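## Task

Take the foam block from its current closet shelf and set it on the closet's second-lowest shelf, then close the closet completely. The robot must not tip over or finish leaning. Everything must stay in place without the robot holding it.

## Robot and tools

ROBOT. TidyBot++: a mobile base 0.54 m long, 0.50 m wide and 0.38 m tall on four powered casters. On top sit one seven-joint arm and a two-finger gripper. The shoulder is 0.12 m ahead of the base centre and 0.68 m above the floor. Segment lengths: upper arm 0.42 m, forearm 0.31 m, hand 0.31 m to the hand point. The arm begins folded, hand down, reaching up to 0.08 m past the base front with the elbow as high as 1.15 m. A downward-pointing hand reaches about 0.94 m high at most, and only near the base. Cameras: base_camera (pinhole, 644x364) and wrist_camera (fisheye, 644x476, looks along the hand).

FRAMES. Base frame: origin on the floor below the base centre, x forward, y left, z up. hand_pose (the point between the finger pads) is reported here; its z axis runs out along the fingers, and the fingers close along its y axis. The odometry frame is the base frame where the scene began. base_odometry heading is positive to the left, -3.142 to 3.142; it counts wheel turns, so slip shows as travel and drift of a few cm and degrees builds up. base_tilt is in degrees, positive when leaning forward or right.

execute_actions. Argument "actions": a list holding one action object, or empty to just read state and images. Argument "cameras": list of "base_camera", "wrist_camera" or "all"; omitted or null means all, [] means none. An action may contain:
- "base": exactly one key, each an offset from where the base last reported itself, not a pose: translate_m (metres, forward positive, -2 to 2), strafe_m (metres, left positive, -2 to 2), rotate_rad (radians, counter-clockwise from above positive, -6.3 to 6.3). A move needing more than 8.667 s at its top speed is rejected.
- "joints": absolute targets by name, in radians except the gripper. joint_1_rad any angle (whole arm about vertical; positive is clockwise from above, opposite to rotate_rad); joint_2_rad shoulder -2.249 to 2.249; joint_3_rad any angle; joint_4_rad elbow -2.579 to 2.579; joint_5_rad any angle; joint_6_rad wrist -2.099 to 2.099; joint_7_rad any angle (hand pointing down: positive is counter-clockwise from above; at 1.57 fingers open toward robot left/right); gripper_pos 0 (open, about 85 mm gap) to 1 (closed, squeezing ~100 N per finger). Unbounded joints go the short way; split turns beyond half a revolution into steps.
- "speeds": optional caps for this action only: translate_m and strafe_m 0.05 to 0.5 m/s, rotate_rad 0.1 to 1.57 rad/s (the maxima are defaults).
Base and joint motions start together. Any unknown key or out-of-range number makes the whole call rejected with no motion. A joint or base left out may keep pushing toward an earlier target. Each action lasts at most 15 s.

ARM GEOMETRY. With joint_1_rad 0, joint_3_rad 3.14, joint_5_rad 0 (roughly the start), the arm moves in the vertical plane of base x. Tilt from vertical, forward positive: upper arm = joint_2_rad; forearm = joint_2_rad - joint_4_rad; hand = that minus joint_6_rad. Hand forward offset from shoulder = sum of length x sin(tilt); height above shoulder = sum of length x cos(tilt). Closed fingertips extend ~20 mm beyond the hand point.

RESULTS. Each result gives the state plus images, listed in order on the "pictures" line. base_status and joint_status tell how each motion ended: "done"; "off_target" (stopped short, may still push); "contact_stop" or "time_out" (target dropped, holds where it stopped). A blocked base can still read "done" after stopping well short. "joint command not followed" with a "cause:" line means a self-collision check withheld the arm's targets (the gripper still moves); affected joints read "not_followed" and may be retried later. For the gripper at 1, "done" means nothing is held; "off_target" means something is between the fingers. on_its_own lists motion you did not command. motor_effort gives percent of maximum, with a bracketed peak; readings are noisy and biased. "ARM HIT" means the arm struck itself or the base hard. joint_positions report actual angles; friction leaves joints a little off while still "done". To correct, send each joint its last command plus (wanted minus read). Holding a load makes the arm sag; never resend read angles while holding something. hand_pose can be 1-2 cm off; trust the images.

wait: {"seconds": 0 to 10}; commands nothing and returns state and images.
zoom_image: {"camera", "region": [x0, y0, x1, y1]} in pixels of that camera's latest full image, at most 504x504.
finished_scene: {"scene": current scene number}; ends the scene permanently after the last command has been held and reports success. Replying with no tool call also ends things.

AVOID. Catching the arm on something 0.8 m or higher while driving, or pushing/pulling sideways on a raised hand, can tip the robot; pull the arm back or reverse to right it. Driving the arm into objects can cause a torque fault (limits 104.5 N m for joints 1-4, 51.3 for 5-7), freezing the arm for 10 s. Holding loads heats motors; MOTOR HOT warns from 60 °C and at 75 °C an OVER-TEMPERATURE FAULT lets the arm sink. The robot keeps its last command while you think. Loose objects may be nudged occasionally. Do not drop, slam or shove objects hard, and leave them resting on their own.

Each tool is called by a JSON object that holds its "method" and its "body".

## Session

{"method": "execute_actions", "body": {"actions": [{"joints":{"joint_6_rad":0.4}}]}}

{"method": "execute_actions", "body": {"actions": [{"joints":{"joint_1_rad":2.0}}], "cameras": ["wrist_camera"]}}

{"method": "execute_actions", "body": {"actions": [{"joints":{"joint_1_rad":4.2}}], "cameras": ["wrist_camera"]}}

Scene clock: 1.53 s.
base_odometry: x=+0.000 y=+0.000 heading=+0.000 (m, m, rad; odometry frame)
base_tilt: forward=-0.3 right=+0.2 (deg)
base_status: not commanded
joint_positions: joint_1_rad=-0.013 joint_2_rad=-0.296 joint_3_rad=+3.125 joint_4_rad=-2.553 joint_5_rad=+0.006 joint_6_rad=+0.384 joint_7_rad=+1.603 gripper_pos=+0.000
joint_status: all done
motor_effort: joint_1_rad=+1(0) joint_2_rad=-5(5) joint_3_rad=+1(1) joint_4_rad=+18(19) joint_5_rad=-1(1) joint_6_rad=+10(9) joint_7_rad=+1(1) (%)
hand_pose: x=+0.5362 y=+0.0147 z=+0.7922 quat_wxyz=(+0.004, +0.805, +0.029, +0.592) (m; base frame)
pictures: base_camera, wrist_camera
Images, in order (width x height): base_camera 644x364, wrist_camera 644x476.

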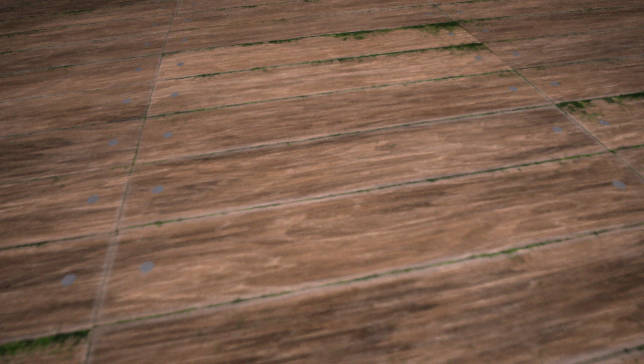

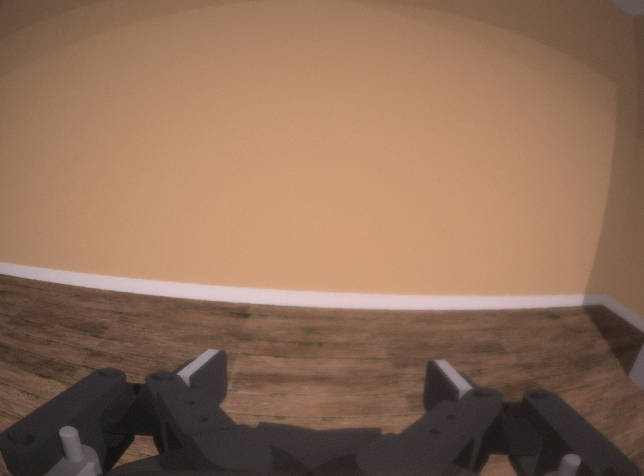

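Scene clock: 4.67 s.
base_odometry: x=+0.000 y=+0.000 heading=+0.000 (m, m, rad; odometry frame)
base_tilt: forward=-0.4 right=+0.2 (deg)
base_status: not commanded
joint_positions: joint_1_rad=+1.988 joint_2_rad=-0.296 joint_3_rad=+3.125 joint_4_rad=-2.553 joint_5_rad=+0.006 joint_6_rad=+0.384 joint_7_rad=+1.603 gripper_pos=+0.000
joint_status: all done
motor_effort: joint_1_rad=-1(0) joint_2_rad=-5(6) joint_3_rad=+1(2) joint_4_rad=+18(18) joint_5_rad=+0(0) joint_6_rad=+9(9) joint_7_rad=+1(1) (%)
hand_pose: x=-0.0417 y=-0.3853 z=+0.7922 quat_wxyz=(+0.501, +0.459, -0.662, +0.317) (m; base frame)
pictures: wrist_camera
Images, in order (width x height): wrist_camera 644x476.

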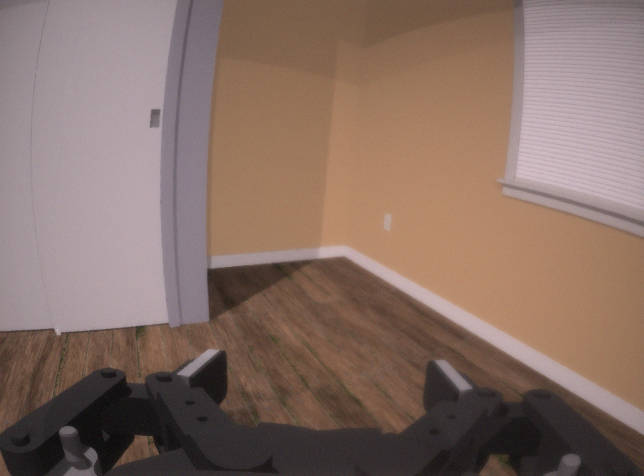

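Scene clock: 7.93 s.
base_odometry: x=+0.000 y=+0.000 heading=+0.000 (m, m, rad; odometry frame)
base_tilt: forward=-0.4 right=+0.2 (deg)
base_status: not commanded
joint_positions: joint_1_rad=+4.188 joint_2_rad=-0.296 joint_3_rad=+3.125 joint_4_rad=-2.553 joint_5_rad=+0.006 joint_6_rad=+0.384 joint_7_rad=+1.603 gripper_pos=+0.000
joint_status: all done
motor_effort: joint_1_rad=+0(0) joint_2_rad=-5(5) joint_3_rad=+1(2) joint_4_rad=+18(18) joint_5_rad=+1(0) joint_6_rad=+10(9) joint_7_rad=+1(1) (%)
hand_pose: x=-0.0979 y=+0.3567 z=+0.7922 quat_wxyz=(+0.509, -0.382, -0.709, -0.303) (m; base frame)
pictures: wrist_camera
Images, in order (width x height): wrist_camera 644x476.

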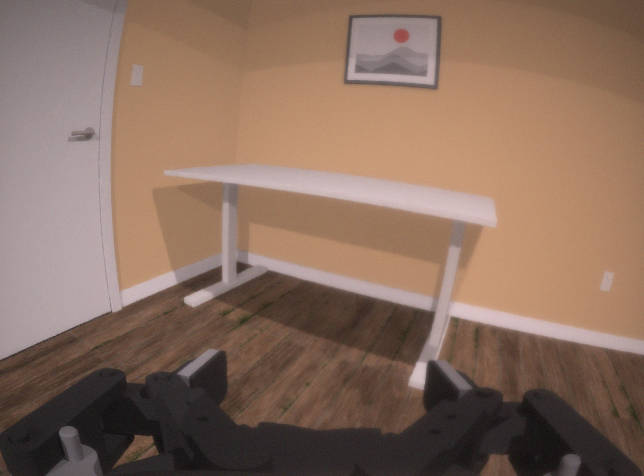

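{"method": "execute_actions", "body": {"actions": [{"base":{"rotate_rad":-1.37},"joints":{"joint_1_rad":0.01,"joint_2_rad":-0.39,"joint_3_rad":3.155,"joint_4_rad":-2.05,"joint_6_rad":0.08,"joint_7_rad":1.55,"gripper_pos":1}}], "cameras": []}}

{"method": "execute_actions", "body": {"actions": [{"base":{"translate_m":0.7}}]}}

{"method": "execute_actions", "body": {"actions": [{"base":{"strafe_m":-0.2}}]}}

Scene clock: 14.33 s.
base_odometry: x=+0.000 y=+0.000 heading=-1.370 (m, m, rad; odometry frame)
base_tilt: forward=-0.4 right=+0.2 (deg)
base_status: done
joint_positions: joint_1_rad=+6.282 joint_2_rad=-0.369 joint_3_rad=+3.138 joint_4_rad=-2.075 joint_5_rad=+0.006 joint_6_rad=+0.118 joint_7_rad=+1.572 gripper_pos=+0.999
joint_status: all done
motor_effort: joint_1_rad=+1(1) joint_2_rad=-7(8) joint_3_rad=+1(1) joint_4_rad=+22(23) joint_5_rad=+0(0) joint_6_rad=+11(10) joint_7_rad=+1(1) (%)
hand_pose: x=+0.5898 y=+0.0040 z=+1.0266 quat_wxyz=(-0.001, -0.713, -0.005, -0.701) (m; base frame)
pictures: none
No camera images: the call's "cameras" was empty. Leave "cameras" out to get every camera's image.

Scene clock: 17.10 s.
base_odometry: x=+0.139 y=-0.686 heading=-1.371 (m, m, rad; odometry frame)
base_tilt: forward=-0.4 right=+0.2 (deg)
base_status: done
joint_positions: joint_1_rad=+6.282 joint_2_rad=-0.381 joint_3_rad=+3.138 joint_4_rad=-2.072 joint_5_rad=+0.006 joint_6_rad=+0.114 joint_7_rad=+1.572 gripper_pos=+0.999
joint_status: not commanded
motor_effort: joint_1_rad=+0(0) joint_2_rad=-6(9) joint_3_rad=+1(2) joint_4_rad=+22(23) joint_5_rad=+0(0) joint_6_rad=+9(11) joint_7_rad=+1(1) (%)
hand_pose: x=+0.5860 y=+0.0039 z=+1.0327 quat_wxyz=(-0.001, -0.709, -0.005, -0.705) (m; base frame)
pictures: base_camera, wrist_camera
Images, in order (width x height): base_camera 644x364, wrist_camera 644x476.

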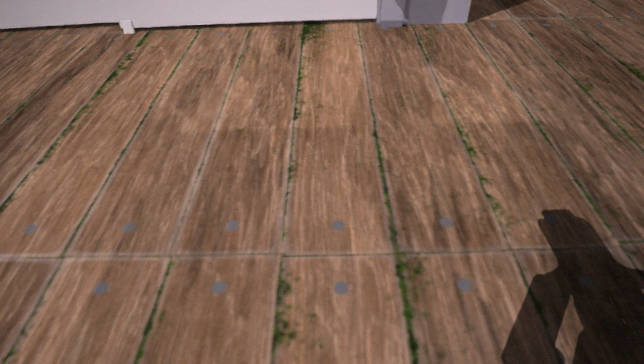

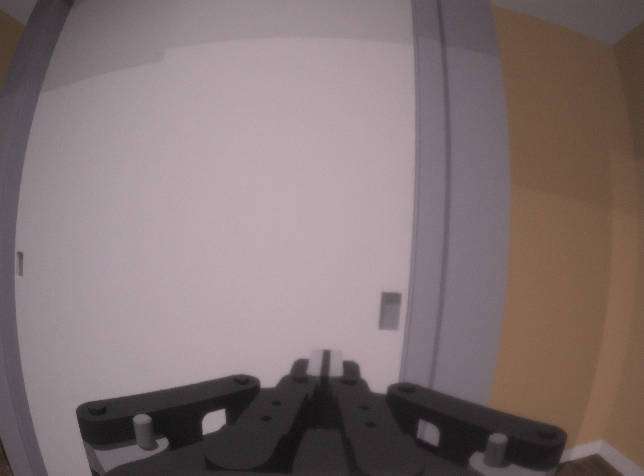

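Scene clock: 18.73 s.
base_odometry: x=-0.057 y=-0.726 heading=-1.370 (m, m, rad; odometry frame)
base_tilt: forward=-0.4 right=+0.3 (deg)
base_status: done
joint_positions: joint_1_rad=+6.284 joint_2_rad=-0.381 joint_3_rad=+3.147 joint_4_rad=-2.072 joint_5_rad=+0.006 joint_6_rad=+0.114 joint_7_rad=+1.572 gripper_pos=+0.999
joint_status: not commanded
motor_effort: joint_1_rad=+1(1) joint_2_rad=-6(7) joint_3_rad=+1(3) joint_4_rad=+22(23) joint_5_rad=+0(0) joint_6_rad=+10(9) joint_7_rad=+1(1) (%)
hand_pose: x=+0.5861 y=-0.0016 z=+1.0328 quat_wxyz=(-0.003, -0.709, +0.000, -0.705) (m; base frame)
pictures: base_camera, wrist_camera
Images, in order (width x height): base_camera 644x364, wrist_camera 644x476.

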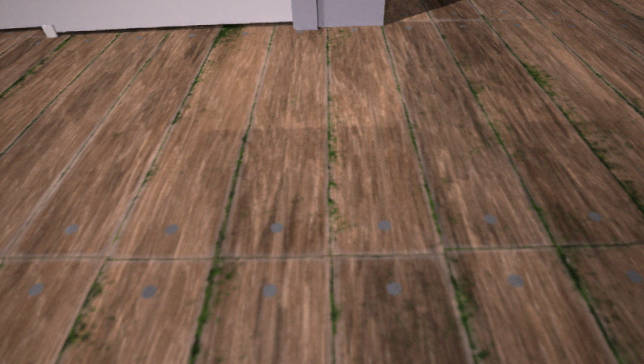

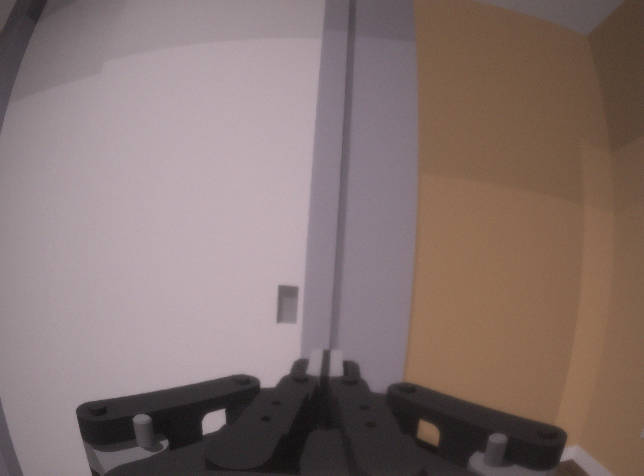

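{"method": "execute_actions", "body": {"actions": [{"base":{"rotate_rad":-0.05},"joints":{"joint_4_rad":-2.3,"joint_6_rad":0.35}}], "cameras": []}}

{"method": "execute_actions", "body": {"actions": [{"base":{"strafe_m":0.15}}], "cameras": []}}

{"method": "execute_actions", "body": {"actions": [{"base":{"translate_m":0.42}}]}}

Scene clock: 22.57 s.
base_odometry: x=-0.057 y=-0.726 heading=-1.420 (m, m, rad; odometry frame)
base_tilt: forward=-0.3 right=+0.2 (deg)
base_status: done
joint_positions: joint_1_rad=+6.288 joint_2_rad=-0.381 joint_3_rad=+3.150 joint_4_rad=-2.281 joint_5_rad=+0.006 joint_6_rad=+0.313 joint_7_rad=+1.572 gripper_pos=+0.999
joint_status: all done
motor_effort: joint_1_rad=+0(1) joint_2_rad=-6(8) joint_3_rad=+1(2) joint_4_rad=+21(23) joint_5_rad=+0(0) joint_6_rad=+9(10) joint_7_rad=+1(1) (%)
hand_pose: x=+0.5714 y=-0.0047 z=+0.9658 quat_wxyz=(-0.005, -0.713, +0.003, -0.701) (m; base frame)
pictures: none
No camera images: the call's "cameras" was empty. Leave "cameras" out to get every camera's image.

Scene clock: 24.03 s.
base_odometry: x=+0.091 y=-0.704 heading=-1.421 (m, m, rad; odometry frame)
base_tilt: forward=-0.3 right=+0.2 (deg)
base_status: done
joint_positions: joint_1_rad=+6.288 joint_2_rad=-0.381 joint_3_rad=+3.151 joint_4_rad=-2.281 joint_5_rad=+0.006 joint_6_rad=+0.313 joint_7_rad=+1.572 gripper_pos=+0.999
joint_status: not commanded
motor_effort: joint_1_rad=+0(1) joint_2_rad=-5(6) joint_3_rad=+1(2) joint_4_rad=+21(22) joint_5_rad=+0(0) joint_6_rad=+9(10) joint_7_rad=+1(1) (%)
hand_pose: x=+0.5714 y=-0.0049 z=+0.9658 quat_wxyz=(-0.005, -0.713, +0.003, -0.701) (m; base frame)
pictures: none
No camera images: the call's "cameras" was empty. Leave "cameras" out to get every camera's image.

Scene clock: 26.23 s.
base_odometry: x=+0.154 y=-1.119 heading=-1.421 (m, m, rad; odometry frame)
base_tilt: forward=-0.4 right=+0.2 (deg)
base_status: done
joint_positions: joint_1_rad=+6.288 joint_2_rad=-0.381 joint_3_rad=+3.151 joint_4_rad=-2.281 joint_5_rad=+0.006 joint_6_rad=+0.316 joint_7_rad=+1.572 gripper_pos=+0.999
joint_status: not commanded
motor_effort: joint_1_rad=+0(0) joint_2_rad=-6(9) joint_3_rad=+1(2) joint_4_rad=+21(22) joint_5_rad=+0(0) joint_6_rad=+9(10) joint_7_rad=+1(1) (%)
hand_pose: x=+0.5712 y=-0.0049 z=+0.9666 quat_wxyz=(-0.005, -0.712, +0.003, -0.702) (m; base frame)
pictures: base_camera, wrist_camera
Images, in order (width x height): base_camera 644x364, wrist_camera 644x476.

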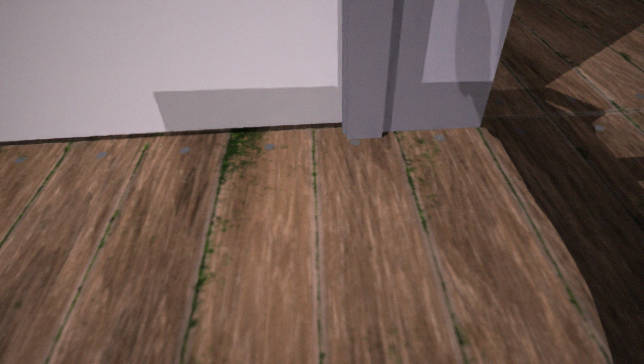

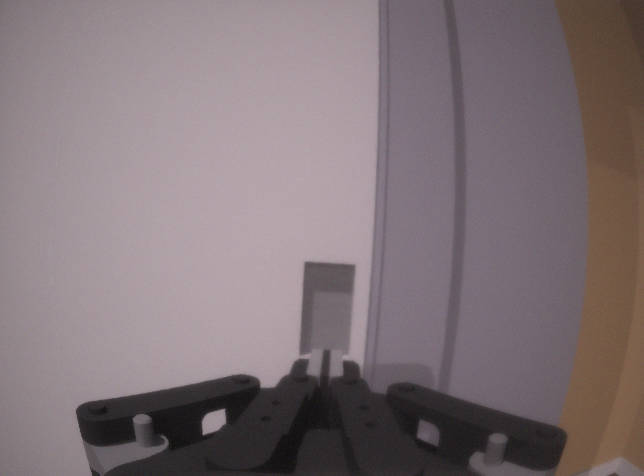

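Good; door about 0.6 wide.

{"method": "execute_actions", "body": {"actions": [{"base":{"translate_m":0.15},"speeds":{"translate_m":0.07}}], "cameras": []}}

{"method": "execute_actions", "body": {"actions": [{"base":{"strafe_m":0.55},"speeds":{"strafe_m":0.12}}], "cameras": ["wrist_camera"]}}

{"method": "execute_actions", "body": {"actions": [{"base":{"translate_m":-0.4}}], "cameras": []}}

{"method": "execute_actions", "body": {"actions": [{"base":{"strafe_m":-0.33},"joints":{"joint_6_rad":0.0,"gripper_pos":0,"joint_1_rad":-0.01,"joint_3_rad":3.13}}]}}

Scene clock: 32.37 s.
base_odometry: x=+0.177 y=-1.267 heading=-1.421 (m, m, rad; odometry frame)
base_tilt: forward=-0.4 right=+0.2 (deg)
base_status: done
joint_positions: joint_1_rad=+6.288 joint_2_rad=-0.413 joint_3_rad=+3.151 joint_4_rad=-2.301 joint_5_rad=+0.006 joint_6_rad=+0.316 joint_7_rad=+1.572 gripper_pos=+0.999
joint_status: not commanded
motor_effort: joint_1_rad=+0(1) joint_2_rad=-1(6) joint_3_rad=+2(2) joint_4_rad=+22(28) joint_5_rad=+0(0) joint_6_rad=+9(11) joint_7_rad=+1(1) (%)
hand_pose: x=+0.5602 y=-0.0048 z=+0.9691 quat_wxyz=(-0.005, -0.707, +0.003, -0.707) (m; base frame)
pictures: none
No camera images: the call's "cameras" was empty. Leave "cameras" out to get every camera's image.

Scene clock: 37.57 s.
base_odometry: x=+0.721 y=-1.185 heading=-1.421 (m, m, rad; odometry frame)
base_tilt: forward=-0.4 right=+0.2 (deg)
base_status: done
joint_positions: joint_1_rad=+6.327 joint_2_rad=-0.467 joint_3_rad=+3.187 joint_4_rad=-2.341 joint_5_rad=+0.006 joint_6_rad=+0.316 joint_7_rad=+1.572 gripper_pos=+0.999
joint_status: not commanded
motor_effort: joint_1_rad=-5(10) joint_2_rad=+15(15) joint_3_rad=-5(10) joint_4_rad=+33(34) joint_5_rad=+2(4) joint_6_rad=+13(14) joint_7_rad=+1(1) (%)
hand_pose: x=+0.5395 y=-0.0394 z=+0.9681 quat_wxyz=(-0.024, -0.702, +0.034, -0.711) (m; base frame)
pictures: wrist_camera
Images, in order (width x height): wrist_camera 644x476.

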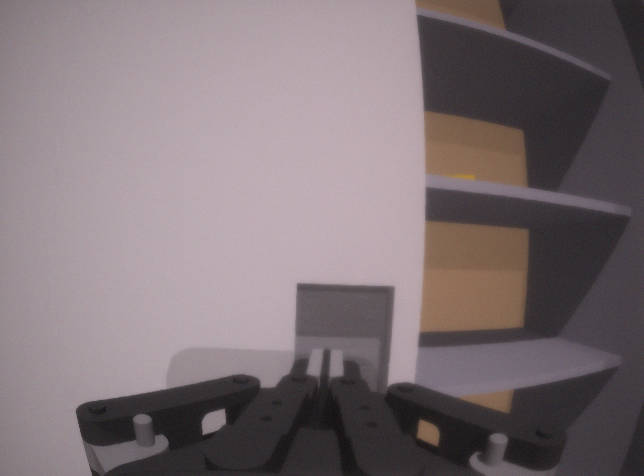

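Scene clock: 39.73 s.
base_odometry: x=+0.661 y=-0.789 heading=-1.421 (m, m, rad; odometry frame)
base_tilt: forward=-0.4 right=+0.2 (deg)
base_status: done
joint_positions: joint_1_rad=+6.303 joint_2_rad=-0.387 joint_3_rad=+3.169 joint_4_rad=-2.305 joint_5_rad=+0.006 joint_6_rad=+0.318 joint_7_rad=+1.572 gripper_pos=+0.999
joint_status: not commanded
motor_effort: joint_1_rad=+0(4) joint_2_rad=-5(15) joint_3_rad=+1(5) joint_4_rad=+21(33) joint_5_rad=+1(1) joint_6_rad=+10(12) joint_7_rad=+1(1) (%)
hand_pose: x=+0.5667 y=-0.0214 z=+0.9553 quat_wxyz=(-0.014, -0.717, +0.017, -0.696) (m; base frame)
pictures: none
No camera images: the call's "cameras" was empty. Leave "cameras" out to get every camera's image.

Scene clock: 41.73 s.
base_odometry: x=+0.335 y=-0.839 heading=-1.421 (m, m, rad; odometry frame)
base_tilt: forward=-0.4 right=+0.2 (deg)
base_status: done
joint_positions: joint_1_rad=+6.283 joint_2_rad=-0.387 joint_3_rad=+3.140 joint_4_rad=-2.306 joint_5_rad=+0.006 joint_6_rad=+0.016 joint_7_rad=+1.572 gripper_pos=+0.000
joint_status: all done
motor_effort: joint_1_rad=+0(1) joint_2_rad=-5(6) joint_3_rad=+1(2) joint_4_rad=+21(23) joint_5_rad=+0(0) joint_6_rad=+9(11) joint_7_rad=+1(1) (%)
hand_pose: x=+0.5499 y=+0.0023 z=+0.8628 quat_wxyz=(-0.002, -0.814, -0.004, -0.581) (m; base frame)
pictures: base_camera, wrist_camera
Images, in order (width x height): base_camera 644x364, wrist_camera 644x476.

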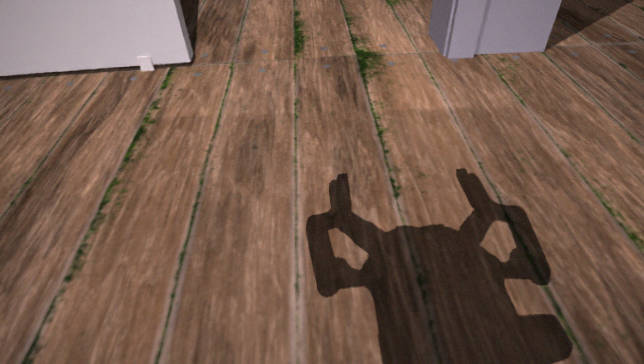

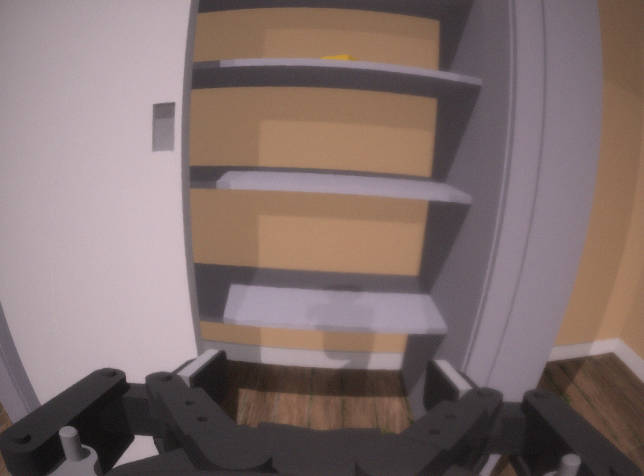

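{"method": "execute_actions", "body": {"actions": [{"base":{"translate_m":0.2},"joints":{"joint_2_rad":0.3,"joint_4_rad":-0.78,"joint_6_rad":-0.69}}], "cameras": ["wrist_camera"]}}

{"method": "execute_actions", "body": {"actions": [{"base":{"translate_m":0.15}}], "cameras": ["wrist_camera"]}}

Scene clock: 47.00 s.
base_odometry: x=+0.364 y=-1.037 heading=-1.421 (m, m, rad; odometry frame)
base_tilt: forward=-0.3 right=+0.2 (deg)
base_status: done
joint_positions: joint_1_rad=+6.283 joint_2_rad=+0.283 joint_3_rad=+3.140 joint_4_rad=-0.804 joint_5_rad=+0.006 joint_6_rad=-0.653 joint_7_rad=+1.572 gripper_pos=+0.000
joint_status: all done
motor_effort: joint_1_rad=+1(0) joint_2_rad=-27(27) joint_3_rad=+0(1) joint_4_rad=+20(22) joint_5_rad=+0(0) joint_6_rad=+10(10) joint_7_rad=+1(1) (%)
hand_pose: x=+0.8216 y=+0.0015 z=+1.1798 quat_wxyz=(-0.002, -0.764, -0.002, -0.645) (m; base frame)
pictures: wrist_camera
Images, in order (width x height): wrist_camera 644x476.

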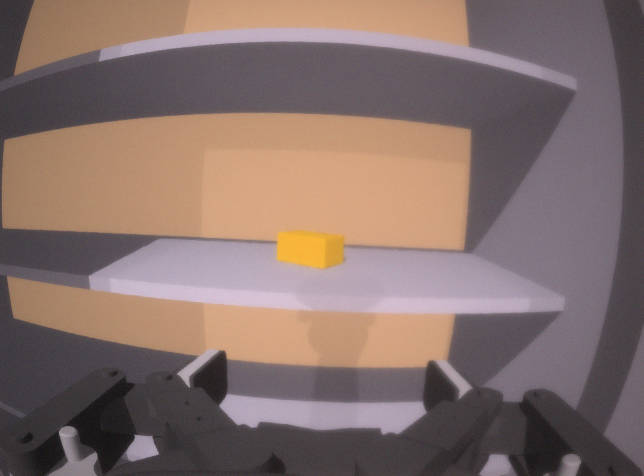

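Scene clock: 48.47 s.
base_odometry: x=+0.386 y=-1.185 heading=-1.422 (m, m, rad; odometry frame)
base_tilt: forward=-0.3 right=+0.2 (deg)
base_status: done
joint_positions: joint_1_rad=+6.283 joint_2_rad=+0.301 joint_3_rad=+3.140 joint_4_rad=-0.802 joint_5_rad=+0.006 joint_6_rad=-0.655 joint_7_rad=+1.572 gripper_pos=+0.000
joint_status: not commanded
motor_effort: joint_1_rad=+0(2) joint_2_rad=-28(31) joint_3_rad=+1(0) joint_4_rad=+21(21) joint_5_rad=+0(0) joint_6_rad=+10(10) joint_7_rad=+1(1) (%)
hand_pose: x=+0.8303 y=+0.0015 z=+1.1673 quat_wxyz=(-0.002, -0.770, -0.002, -0.638) (m; base frame)
pictures: wrist_camera
Images, in order (width x height): wrist_camera 644x476.

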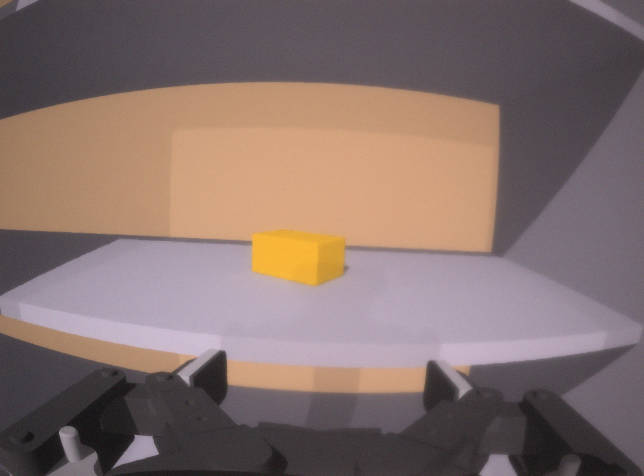

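{"method": "execute_actions", "body": {"actions": [{"base":{"strafe_m":0.015},"joints":{"joint_2_rad":0.28}}], "cameras": []}}

{"method": "execute_actions", "body": {"actions": [{"base":{"translate_m":0.2},"speeds":{"translate_m":0.1}}], "cameras": ["wrist_camera"]}}

{"method": "execute_actions", "body": {"actions": [{"base":{"translate_m":0.07},"speeds":{"translate_m":0.05}}]}}

Scene clock: 52.67 s.
base_odometry: x=+0.401 y=-1.183 heading=-1.422 (m, m, rad; odometry frame)
base_tilt: forward=-0.3 right=+0.2 (deg)
base_status: done
joint_positions: joint_1_rad=+6.275 joint_2_rad=+0.294 joint_3_rad=+3.139 joint_4_rad=-0.801 joint_5_rad=+0.006 joint_6_rad=-0.656 joint_7_rad=+1.572 gripper_pos=+0.000
joint_status: all done
motor_effort: joint_1_rad=+1(2) joint_2_rad=-27(29) joint_3_rad=+1(1) joint_4_rad=+20(21) joint_5_rad=+1(0) joint_6_rad=+9(10) joint_7_rad=+1(1) (%)
hand_pose: x=+0.8265 y=+0.0077 z=+1.1731 quat_wxyz=(+0.001, -0.768, -0.005, -0.641) (m; base frame)
pictures: none
No camera images: the call's "cameras" was empty. Leave "cameras" out to get every camera's image.

Scene clock: 55.23 s.
base_odometry: x=+0.431 y=-1.381 heading=-1.421 (m, m, rad; odometry frame)
base_tilt: forward=-0.3 right=+0.2 (deg)
base_status: done
joint_positions: joint_1_rad=+6.275 joint_2_rad=+0.287 joint_3_rad=+3.139 joint_4_rad=-0.800 joint_5_rad=+0.006 joint_6_rad=-0.656 joint_7_rad=+1.572 gripper_pos=+0.000
joint_status: not commanded
motor_effort: joint_1_rad=+0(0) joint_2_rad=-26(32) joint_3_rad=+0(0) joint_4_rad=+20(22) joint_5_rad=+0(0) joint_6_rad=+9(10) joint_7_rad=+1(1) (%)
hand_pose: x=+0.8228 y=+0.0077 z=+1.1783 quat_wxyz=(+0.001, -0.765, -0.005, -0.644) (m; base frame)
pictures: wrist_camera
Images, in order (width x height): wrist_camera 644x476.

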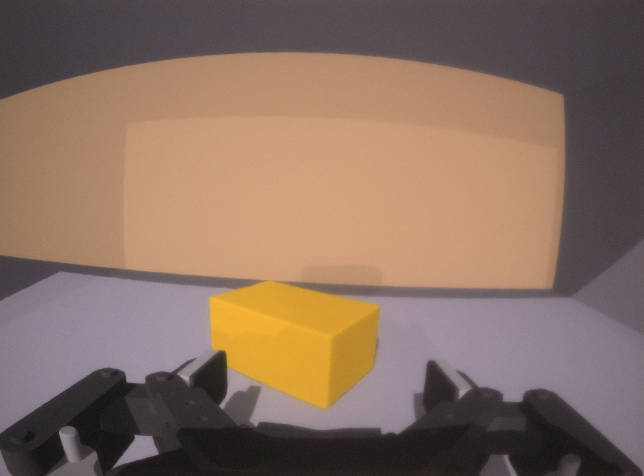

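Scene clock: 57.10 s.
base_odometry: x=+0.442 y=-1.450 heading=-1.421 (m, m, rad; odometry frame)
base_tilt: forward=-0.3 right=+0.2 (deg)
base_status: done
joint_positions: joint_1_rad=+6.275 joint_2_rad=+0.285 joint_3_rad=+3.139 joint_4_rad=-0.800 joint_5_rad=+0.006 joint_6_rad=-0.656 joint_7_rad=+1.572 gripper_pos=+0.000
joint_status: not commanded
motor_effort: joint_1_rad=+0(1) joint_2_rad=-27(31) joint_3_rad=+0(0) joint_4_rad=+20(21) joint_5_rad=+0(0) joint_6_rad=+9(10) joint_7_rad=+1(1) (%)
hand_pose: x=+0.8218 y=+0.0077 z=+1.1796 quat_wxyz=(+0.001, -0.765, -0.005, -0.644) (m; base frame)
pictures: base_camera, wrist_camera
Images, in order (width x height): base_camera 644x364, wrist_camera 644x476.

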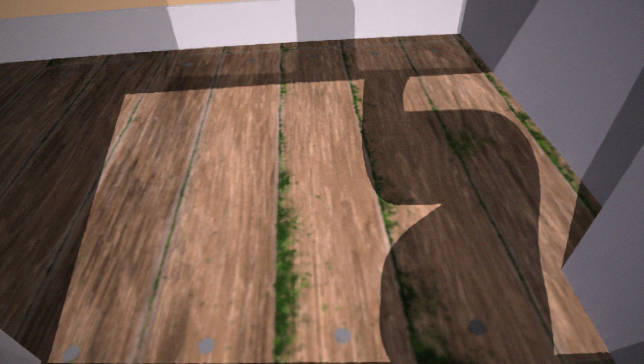

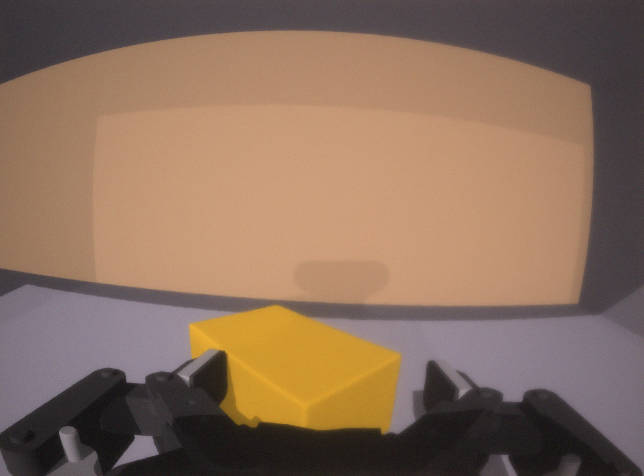

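Extend arm slightly and down, then close.

{"method": "execute_actions", "body": {"actions": [{"joints":{"joint_2_rad":0.4,"joint_4_rad":-0.66,"joint_6_rad":-0.72}}], "cameras": ["wrist_camera"]}}

{"method": "execute_actions", "body": {"actions": [{"joints":{"gripper_pos":1}}], "cameras": ["wrist_camera"]}}

Scene clock: 60.53 s.
base_odometry: x=+0.442 y=-1.450 heading=-1.421 (m, m, rad; odometry frame)
base_tilt: forward=-0.3 right=+0.2 (deg)
base_status: not commanded
joint_positions: joint_1_rad=+6.275 joint_2_rad=+0.388 joint_3_rad=+3.139 joint_4_rad=-0.681 joint_5_rad=+0.006 joint_6_rad=-0.682 joint_7_rad=+1.572 gripper_pos=+0.000
joint_status: all done
motor_effort: joint_1_rad=+0(1) joint_2_rad=-31(31) joint_3_rad=+0(0) joint_4_rad=+21(21) joint_5_rad=+1(0) joint_6_rad=+9(9) joint_7_rad=+1(1) (%)
hand_pose: x=+0.8598 y=+0.0079 z=+1.1671 quat_wxyz=(+0.001, -0.768, -0.005, -0.641) (m; base frame)
pictures: wrist_camera
Images, in order (width x height): wrist_camera 644x476.

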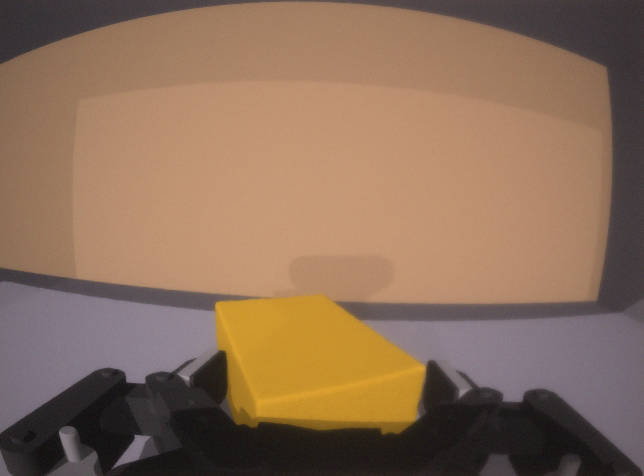

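Scene clock: 61.63 s.
base_odometry: x=+0.442 y=-1.450 heading=-1.421 (m, m, rad; odometry frame)
base_tilt: forward=-0.3 right=+0.2 (deg)
base_status: not commanded
joint_positions: joint_1_rad=+6.275 joint_2_rad=+0.388 joint_3_rad=+3.139 joint_4_rad=-0.678 joint_5_rad=+0.006 joint_6_rad=-0.683 joint_7_rad=+1.571 gripper_pos=+0.243
joint_status: gripper_pos off_target (ended at +0.243, target +1.000)
motor_effort: joint_1_rad=+0(1) joint_2_rad=-30(31) joint_3_rad=+0(0) joint_4_rad=+20(20) joint_5_rad=+0(0) joint_6_rad=+9(10) joint_7_rad=+1(1) (%)
hand_pose: x=+0.8595 y=+0.0079 z=+1.1684 quat_wxyz=(+0.001, -0.767, -0.005, -0.642) (m; base frame)
pictures: wrist_camera
Images, in order (width x height): wrist_camera 644x476.

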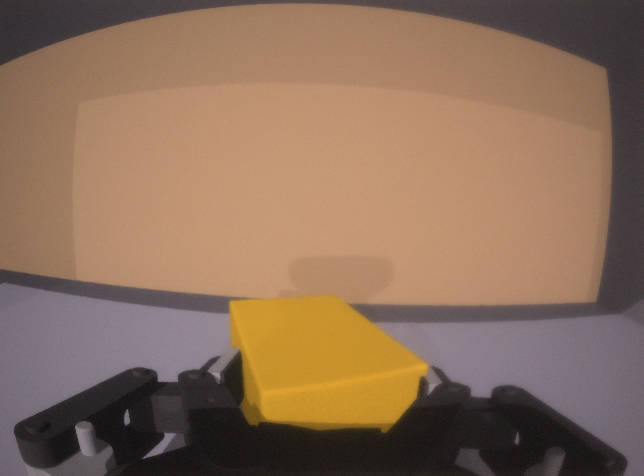

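{"method": "execute_actions", "body": {"actions": [{"joints":{"joint_2_rad":0.34}}], "cameras": []}}

{"method": "execute_actions", "body": {"actions": [{"base":{"translate_m":-0.42},"speeds":{"translate_m":0.25}}], "cameras": []}}

{"method": "execute_actions", "body": {"actions": [{"joints":{"joint_2_rad":0.29,"joint_4_rad":-1.7,"joint_6_rad":0.3}}], "cameras": ["wrist_camera"]}}

{"method": "execute_actions", "body": {"actions": [{"base":{"translate_m":0.4},"speeds":{"translate_m":0.2}}], "cameras": ["wrist_camera"]}}

Scene clock: 66.53 s.
base_odometry: x=+0.442 y=-1.450 heading=-1.421 (m, m, rad; odometry frame)
base_tilt: forward=-0.4 right=+0.2 (deg)
base_status: not commanded
joint_positions: joint_1_rad=+6.275 joint_2_rad=+0.354 joint_3_rad=+3.139 joint_4_rad=-0.678 joint_5_rad=+0.006 joint_6_rad=-0.686 joint_7_rad=+1.571 gripper_pos=+0.243
joint_status: all done
motor_effort: joint_1_rad=+0(0) joint_2_rad=-30(34) joint_3_rad=+1(0) joint_4_rad=+20(22) joint_5_rad=+1(0) joint_6_rad=+11(9) joint_7_rad=+1(1) (%)
hand_pose: x=+0.8424 y=+0.0077 z=+1.1922 quat_wxyz=(+0.001, -0.757, -0.004, -0.653) (m; base frame)
pictures: none
No camera images: the call's "cameras" was empty. Leave "cameras" out to get every camera's image.

Scene clock: 69.10 s.
base_odometry: x=+0.379 y=-1.035 heading=-1.421 (m, m, rad; odometry frame)
base_tilt: forward=-0.3 right=+0.3 (deg)
base_status: done
joint_positions: joint_1_rad=+6.274 joint_2_rad=+0.344 joint_3_rad=+3.139 joint_4_rad=-0.678 joint_5_rad=+0.006 joint_6_rad=-0.689 joint_7_rad=+1.571 gripper_pos=+0.243
joint_status: not commanded
motor_effort: joint_1_rad=+0(2) joint_2_rad=-29(35) joint_3_rad=+1(1) joint_4_rad=+20(22) joint_5_rad=+0(2) joint_6_rad=+10(10) joint_7_rad=+1(1) (%)
hand_pose: x=+0.8375 y=+0.0079 z=+1.1983 quat_wxyz=(+0.001, -0.755, -0.005, -0.656) (m; base frame)
pictures: none
No camera images: the call's "cameras" was empty. Leave "cameras" out to get every camera's image.

Scene clock: 71.43 s.
base_odometry: x=+0.379 y=-1.035 heading=-1.421 (m, m, rad; odometry frame)
base_tilt: forward=-0.3 right=+0.2 (deg)
base_status: not commanded
joint_positions: joint_1_rad=+6.274 joint_2_rad=+0.314 joint_3_rad=+3.139 joint_4_rad=-1.680 joint_5_rad=+0.006 joint_6_rad=+0.260 joint_7_rad=+1.571 gripper_pos=+0.243
joint_status: all done
motor_effort: joint_1_rad=+1(1) joint_2_rad=-29(33) joint_3_rad=+0(0) joint_4_rad=+21(24) joint_5_rad=+0(0) joint_6_rad=+10(11) joint_7_rad=+1(1) (%)
hand_pose: x=+0.8425 y=+0.0098 z=+0.9026 quat_wxyz=(+0.003, -0.762, -0.007, -0.647) (m; base frame)
pictures: wrist_camera
Images, in order (width x height): wrist_camera 644x476.

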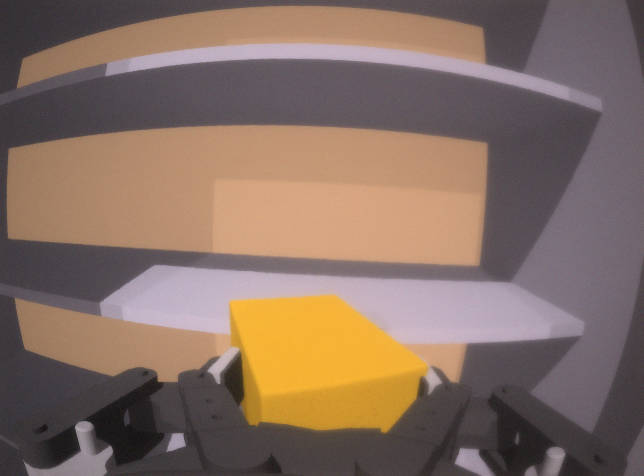

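Scene clock: 74.20 s.
base_odometry: x=+0.439 y=-1.430 heading=-1.421 (m, m, rad; odometry frame)
base_tilt: forward=-0.4 right=+0.2 (deg)
base_status: done
joint_positions: joint_1_rad=+6.274 joint_2_rad=+0.303 joint_3_rad=+3.139 joint_4_rad=-1.682 joint_5_rad=+0.006 joint_6_rad=+0.263 joint_7_rad=+1.571 gripper_pos=+0.243
joint_status: not commanded
motor_effort: joint_1_rad=+0(1) joint_2_rad=-29(31) joint_3_rad=+1(0) joint_4_rad=+21(22) joint_5_rad=+0(0) joint_6_rad=+10(11) joint_7_rad=+1(1) (%)
hand_pose: x=+0.8401 y=+0.0098 z=+0.9098 quat_wxyz=(+0.003, -0.759, -0.007, -0.652) (m; base frame)
pictures: wrist_camera
Images, in order (width x height): wrist_camera 644x476.

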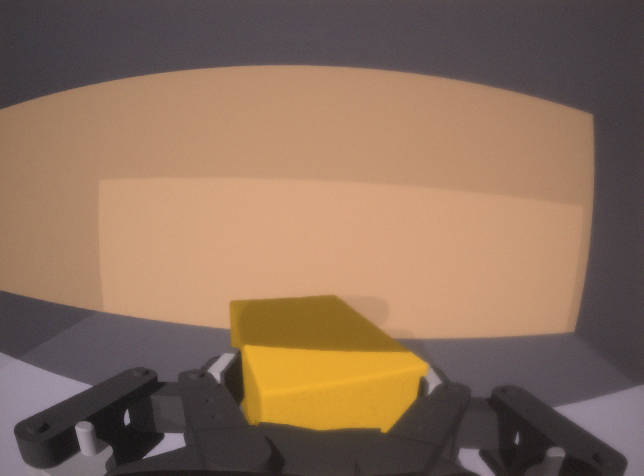

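{"method": "execute_actions", "body": {"actions": [{"joints":{"joint_4_rad":-1.82,"joint_6_rad":0.385}}], "cameras": ["wrist_camera"]}}

{"method": "execute_actions", "body": {"actions": [{"joints":{"gripper_pos":0}}], "cameras": []}}

{"method": "execute_actions", "body": {"actions": [{"base":{"translate_m":-0.35},"speeds":{"translate_m":0.2}}], "cameras": ["wrist_camera"]}}

{"method": "execute_actions", "body": {"actions": [{"joints":{"joint_2_rad":-0.39,"joint_4_rad":-2.3,"joint_6_rad":0.29,"gripper_pos":1}}], "cameras": []}}

{"method": "execute_actions", "body": {"actions": [{"base":{"strafe_m":0.26}}], "cameras": ["wrist_camera"]}}

Scene clock: 79.43 s.
base_odometry: x=+0.439 y=-1.430 heading=-1.421 (m, m, rad; odometry frame)
base_tilt: forward=-0.4 right=+0.2 (deg)
base_status: not commanded
joint_positions: joint_1_rad=+6.274 joint_2_rad=+0.303 joint_3_rad=+3.139 joint_4_rad=-1.803 joint_5_rad=+0.006 joint_6_rad=+0.349 joint_7_rad=+1.571 gripper_pos=+0.243
joint_status: all done
motor_effort: joint_1_rad=+0(0) joint_2_rad=-28(29) joint_3_rad=+0(0) joint_4_rad=+20(22) joint_5_rad=+0(0) joint_6_rad=+10(10) joint_7_rad=+1(1) (%)
hand_pose: x=+0.8208 y=+0.0098 z=+0.8652 quat_wxyz=(+0.003, -0.770, -0.007, -0.638) (m; base frame)
pictures: wrist_camera
Images, in order (width x height): wrist_camera 644x476.

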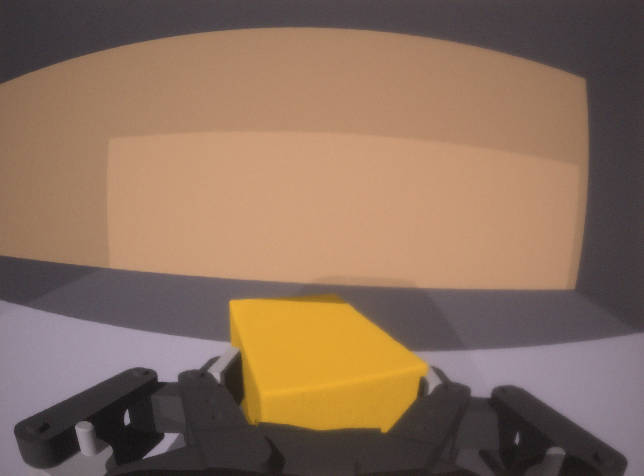

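Scene clock: 80.53 s.
base_odometry: x=+0.439 y=-1.430 heading=-1.421 (m, m, rad; odometry frame)
base_tilt: forward=-0.3 right=+0.3 (deg)
base_status: not commanded
joint_positions: joint_1_rad=+6.274 joint_2_rad=+0.303 joint_3_rad=+3.139 joint_4_rad=-1.803 joint_5_rad=+0.006 joint_6_rad=+0.349 joint_7_rad=+1.571 gripper_pos=+0.000
joint_status: all done
motor_effort: joint_1_rad=+1(0) joint_2_rad=-27(28) joint_3_rad=+0(0) joint_4_rad=+20(20) joint_5_rad=+0(0) joint_6_rad=+9(9) joint_7_rad=+1(1) (%)
hand_pose: x=+0.8208 y=+0.0098 z=+0.8652 quat_wxyz=(+0.003, -0.770, -0.007, -0.638) (m; base frame)
pictures: none
No camera images: the call's "cameras" was empty. Leave "cameras" out to get every camera's image.

Scene clock: 83.07 s.
base_odometry: x=+0.387 y=-1.084 heading=-1.421 (m, m, rad; odometry frame)
base_tilt: forward=-0.4 right=+0.2 (deg)
base_status: done
joint_positions: joint_1_rad=+6.274 joint_2_rad=+0.299 joint_3_rad=+3.139 joint_4_rad=-1.803 joint_5_rad=+0.006 joint_6_rad=+0.350 joint_7_rad=+1.571 gripper_pos=+0.000
joint_status: not commanded
motor_effort: joint_1_rad=+0(2) joint_2_rad=-28(30) joint_3_rad=+0(1) joint_4_rad=+20(21) joint_5_rad=+0(1) joint_6_rad=+10(11) joint_7_rad=+1(1) (%)
hand_pose: x=+0.8201 y=+0.0098 z=+0.8682 quat_wxyz=(+0.003, -0.768, -0.007, -0.640) (m; base frame)
pictures: wrist_camera
Images, in order (width x height): wrist_camera 644x476.

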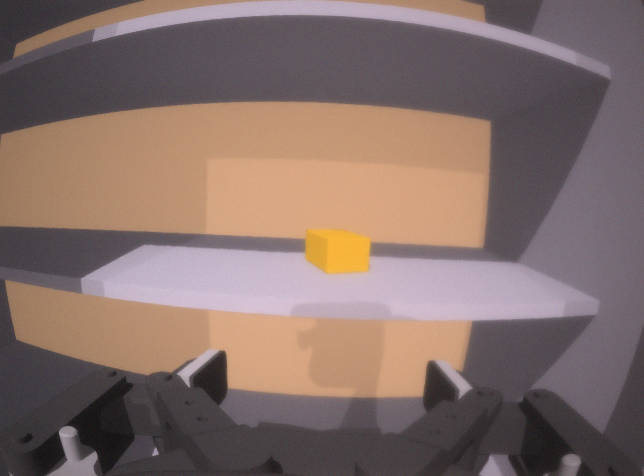

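Scene clock: 85.00 s.
base_odometry: x=+0.387 y=-1.084 heading=-1.421 (m, m, rad; odometry frame)
base_tilt: forward=-0.4 right=+0.2 (deg)
base_status: not commanded
joint_positions: joint_1_rad=+6.274 joint_2_rad=-0.377 joint_3_rad=+3.139 joint_4_rad=-2.278 joint_5_rad=+0.006 joint_6_rad=+0.327 joint_7_rad=+1.571 gripper_pos=+0.999
joint_status: all done
motor_effort: joint_1_rad=+0(0) joint_2_rad=-6(29) joint_3_rad=+0(1) joint_4_rad=+21(21) joint_5_rad=-1(1) joint_6_rad=+10(9) joint_7_rad=+1(1) (%)
hand_pose: x=+0.5727 y=+0.0074 z=+0.9700 quat_wxyz=(+0.002, -0.708, -0.007, -0.706) (m; base frame)
pictures: none
No camera images: the call's "cameras" was empty. Leave "cameras" out to get every camera's image.

Scene clock: 86.80 s.
base_odometry: x=+0.644 y=-1.045 heading=-1.420 (m, m, rad; odometry frame)
base_tilt: forward=-0.3 right=+0.2 (deg)
base_status: done
joint_positions: joint_1_rad=+6.274 joint_2_rad=-0.377 joint_3_rad=+3.136 joint_4_rad=-2.278 joint_5_rad=+0.006 joint_6_rad=+0.326 joint_7_rad=+1.571 gripper_pos=+0.999
joint_status: not commanded
motor_effort: joint_1_rad=+0(1) joint_2_rad=-6(7) joint_3_rad=+1(3) joint_4_rad=+22(22) joint_5_rad=+0(1) joint_6_rad=+10(10) joint_7_rad=+1(0) (%)
hand_pose: x=+0.5726 y=+0.0090 z=+0.9697 quat_wxyz=(+0.003, -0.709, -0.008, -0.706) (m; base frame)
pictures: wrist_camera
Images, in order (width x height): wrist_camera 644x476.

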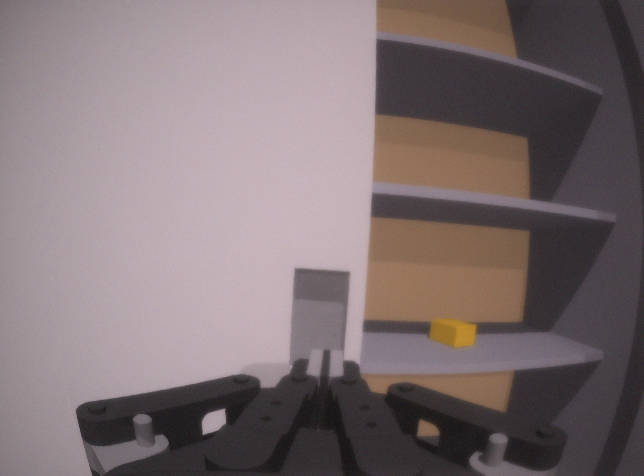

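{"method": "execute_actions", "body": {"actions": [{"base":{"strafe_m":0.009}}], "cameras": []}}

{"method": "execute_actions", "body": {"actions": [{"base":{"translate_m":0.155},"speeds":{"translate_m":0.07}}], "cameras": []}}

{"method": "execute_actions", "body": {"actions": [{"base":{"strafe_m":-0.58},"speeds":{"strafe_m":0.1}}], "cameras": ["wrist_camera"]}}

Scene clock: 90.07 s.
base_odometry: x=+0.653 y=-1.044 heading=-1.420 (m, m, rad; odometry frame)
base_tilt: forward=-0.4 right=+0.2 (deg)
base_status: done
joint_positions: joint_1_rad=+6.274 joint_2_rad=-0.377 joint_3_rad=+3.134 joint_4_rad=-2.278 joint_5_rad=+0.006 joint_6_rad=+0.326 joint_7_rad=+1.571 gripper_pos=+0.999
joint_status: not commanded
motor_effort: joint_1_rad=+0(2) joint_2_rad=-6(6) joint_3_rad=+1(3) joint_4_rad=+21(22) joint_5_rad=+1(0) joint_6_rad=+10(9) joint_7_rad=+1(1) (%)
hand_pose: x=+0.5726 y=+0.0097 z=+0.9697 quat_wxyz=(+0.003, -0.709, -0.009, -0.706) (m; base frame)
pictures: none
No camera images: the call's "cameras" was empty. Leave "cameras" out to get every camera's image.

Scene clock: 92.83 s.
base_odometry: x=+0.676 y=-1.196 heading=-1.420 (m, m, rad; odometry frame)
base_tilt: forward=-0.4 right=+0.2 (deg)
base_status: done
joint_positions: joint_1_rad=+6.274 joint_2_rad=-0.482 joint_3_rad=+3.133 joint_4_rad=-2.341 joint_5_rad=+0.006 joint_6_rad=+0.307 joint_7_rad=+1.571 gripper_pos=+0.999
joint_status: not commanded
motor_effort: joint_1_rad=+2(3) joint_2_rad=+14(18) joint_3_rad=+4(5) joint_4_rad=+30(34) joint_5_rad=+0(1) joint_6_rad=+10(13) joint_7_rad=+1(1) (%)
hand_pose: x=+0.5364 y=+0.0101 z=+0.9709 quat_wxyz=(+0.003, -0.700, -0.010, -0.714) (m; base frame)
pictures: none
No camera images: the call's "cameras" was empty. Leave "cameras" out to get every camera's image.

Scene clock: 99.17 s.
base_odometry: x=+0.103 y=-1.283 heading=-1.420 (m, m, rad; odometry frame)
base_tilt: forward=-0.4 right=+0.2 (deg)
base_status: done
joint_positions: joint_1_rad=+6.217 joint_2_rad=-0.409 joint_3_rad=+3.068 joint_4_rad=-2.317 joint_5_rad=+0.010 joint_6_rad=+0.307 joint_7_rad=+1.569 gripper_pos=+0.999
joint_status: not commanded
motor_effort: joint_1_rad=+10(13) joint_2_rad=-4(15) joint_3_rad=+14(16) joint_4_rad=+21(29) joint_5_rad=-4(4) joint_6_rad=+9(11) joint_7_rad=+1(1) (%)
hand_pose: x=+0.5537 y=+0.0685 z=+0.9538 quat_wxyz=(+0.034, -0.715, -0.062, -0.695) (m; base frame)
pictures: wrist_camera
Images, in order (width x height): wrist_camera 644x476.

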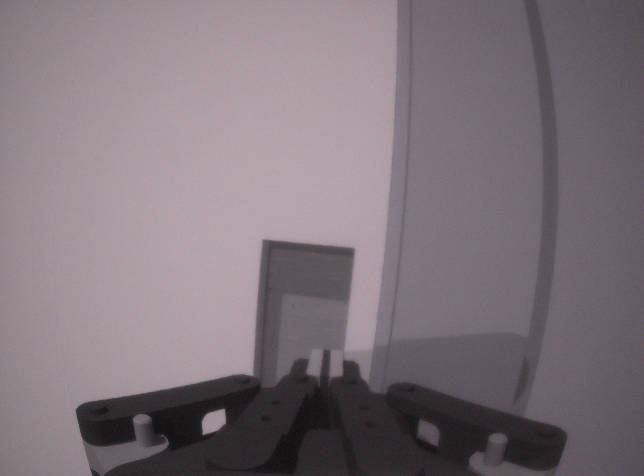

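{"method": "execute_actions", "body": {"actions": [{"base":{"strafe_m":0.035},"speeds":{"strafe_m":0.05}}], "cameras": []}}

{"method": "execute_actions", "body": {"actions": [{"base":{"translate_m":-0.1}}], "cameras": []}}

{"method": "finished_scene", "body": {"scene": 2}}

Scene clock: 101.93 s.
base_odometry: x=+0.138 y=-1.278 heading=-1.420 (m, m, rad; odometry frame)
base_tilt: forward=-0.4 right=+0.2 (deg)
base_status: done
joint_positions: joint_1_rad=+6.252 joint_2_rad=-0.409 joint_3_rad=+3.104 joint_4_rad=-2.317 joint_5_rad=+0.010 joint_6_rad=+0.307 joint_7_rad=+1.569 gripper_pos=+0.999
joint_status: not commanded
motor_effort: joint_1_rad=+3(10) joint_2_rad=-5(5) joint_3_rad=+5(14) joint_4_rad=+21(22) joint_5_rad=-1(4) joint_6_rad=+9(10) joint_7_rad=+1(1) (%)
hand_pose: x=+0.5579 y=+0.0352 z=+0.9542 quat_wxyz=(+0.016, -0.717, -0.033, -0.696) (m; base frame)
pictures: none
No camera images: the call's "cameras" was empty. Leave "cameras" out to get every camera's image.

Scene clock: 103.20 s.
base_odometry: x=+0.123 y=-1.179 heading=-1.420 (m, m, rad; odometry frame)
base_tilt: forward=-0.4 right=+0.3 (deg)
base_status: done
joint_positions: joint_1_rad=+6.264 joint_2_rad=-0.401 joint_3_rad=+3.117 joint_4_rad=-2.316 joint_5_rad=+0.010 joint_6_rad=+0.307 joint_7_rad=+1.569 gripper_pos=+0.999
joint_status: not commanded
motor_effort: joint_1_rad=+0(3) joint_2_rad=-5(7) joint_3_rad=+1(5) joint_4_rad=+21(22) joint_5_rad=+0(1) joint_6_rad=+10(10) joint_7_rad=+1(1) (%)
hand_pose: x=+0.5608 y=+0.0236 z=+0.9511 quat_wxyz=(+0.009, -0.720, -0.023, -0.694) (m; base frame)
pictures: none
No camera images: the call's "cameras" was empty. Leave "cameras" out to get every camera's image.

The scene is finished: the task was done.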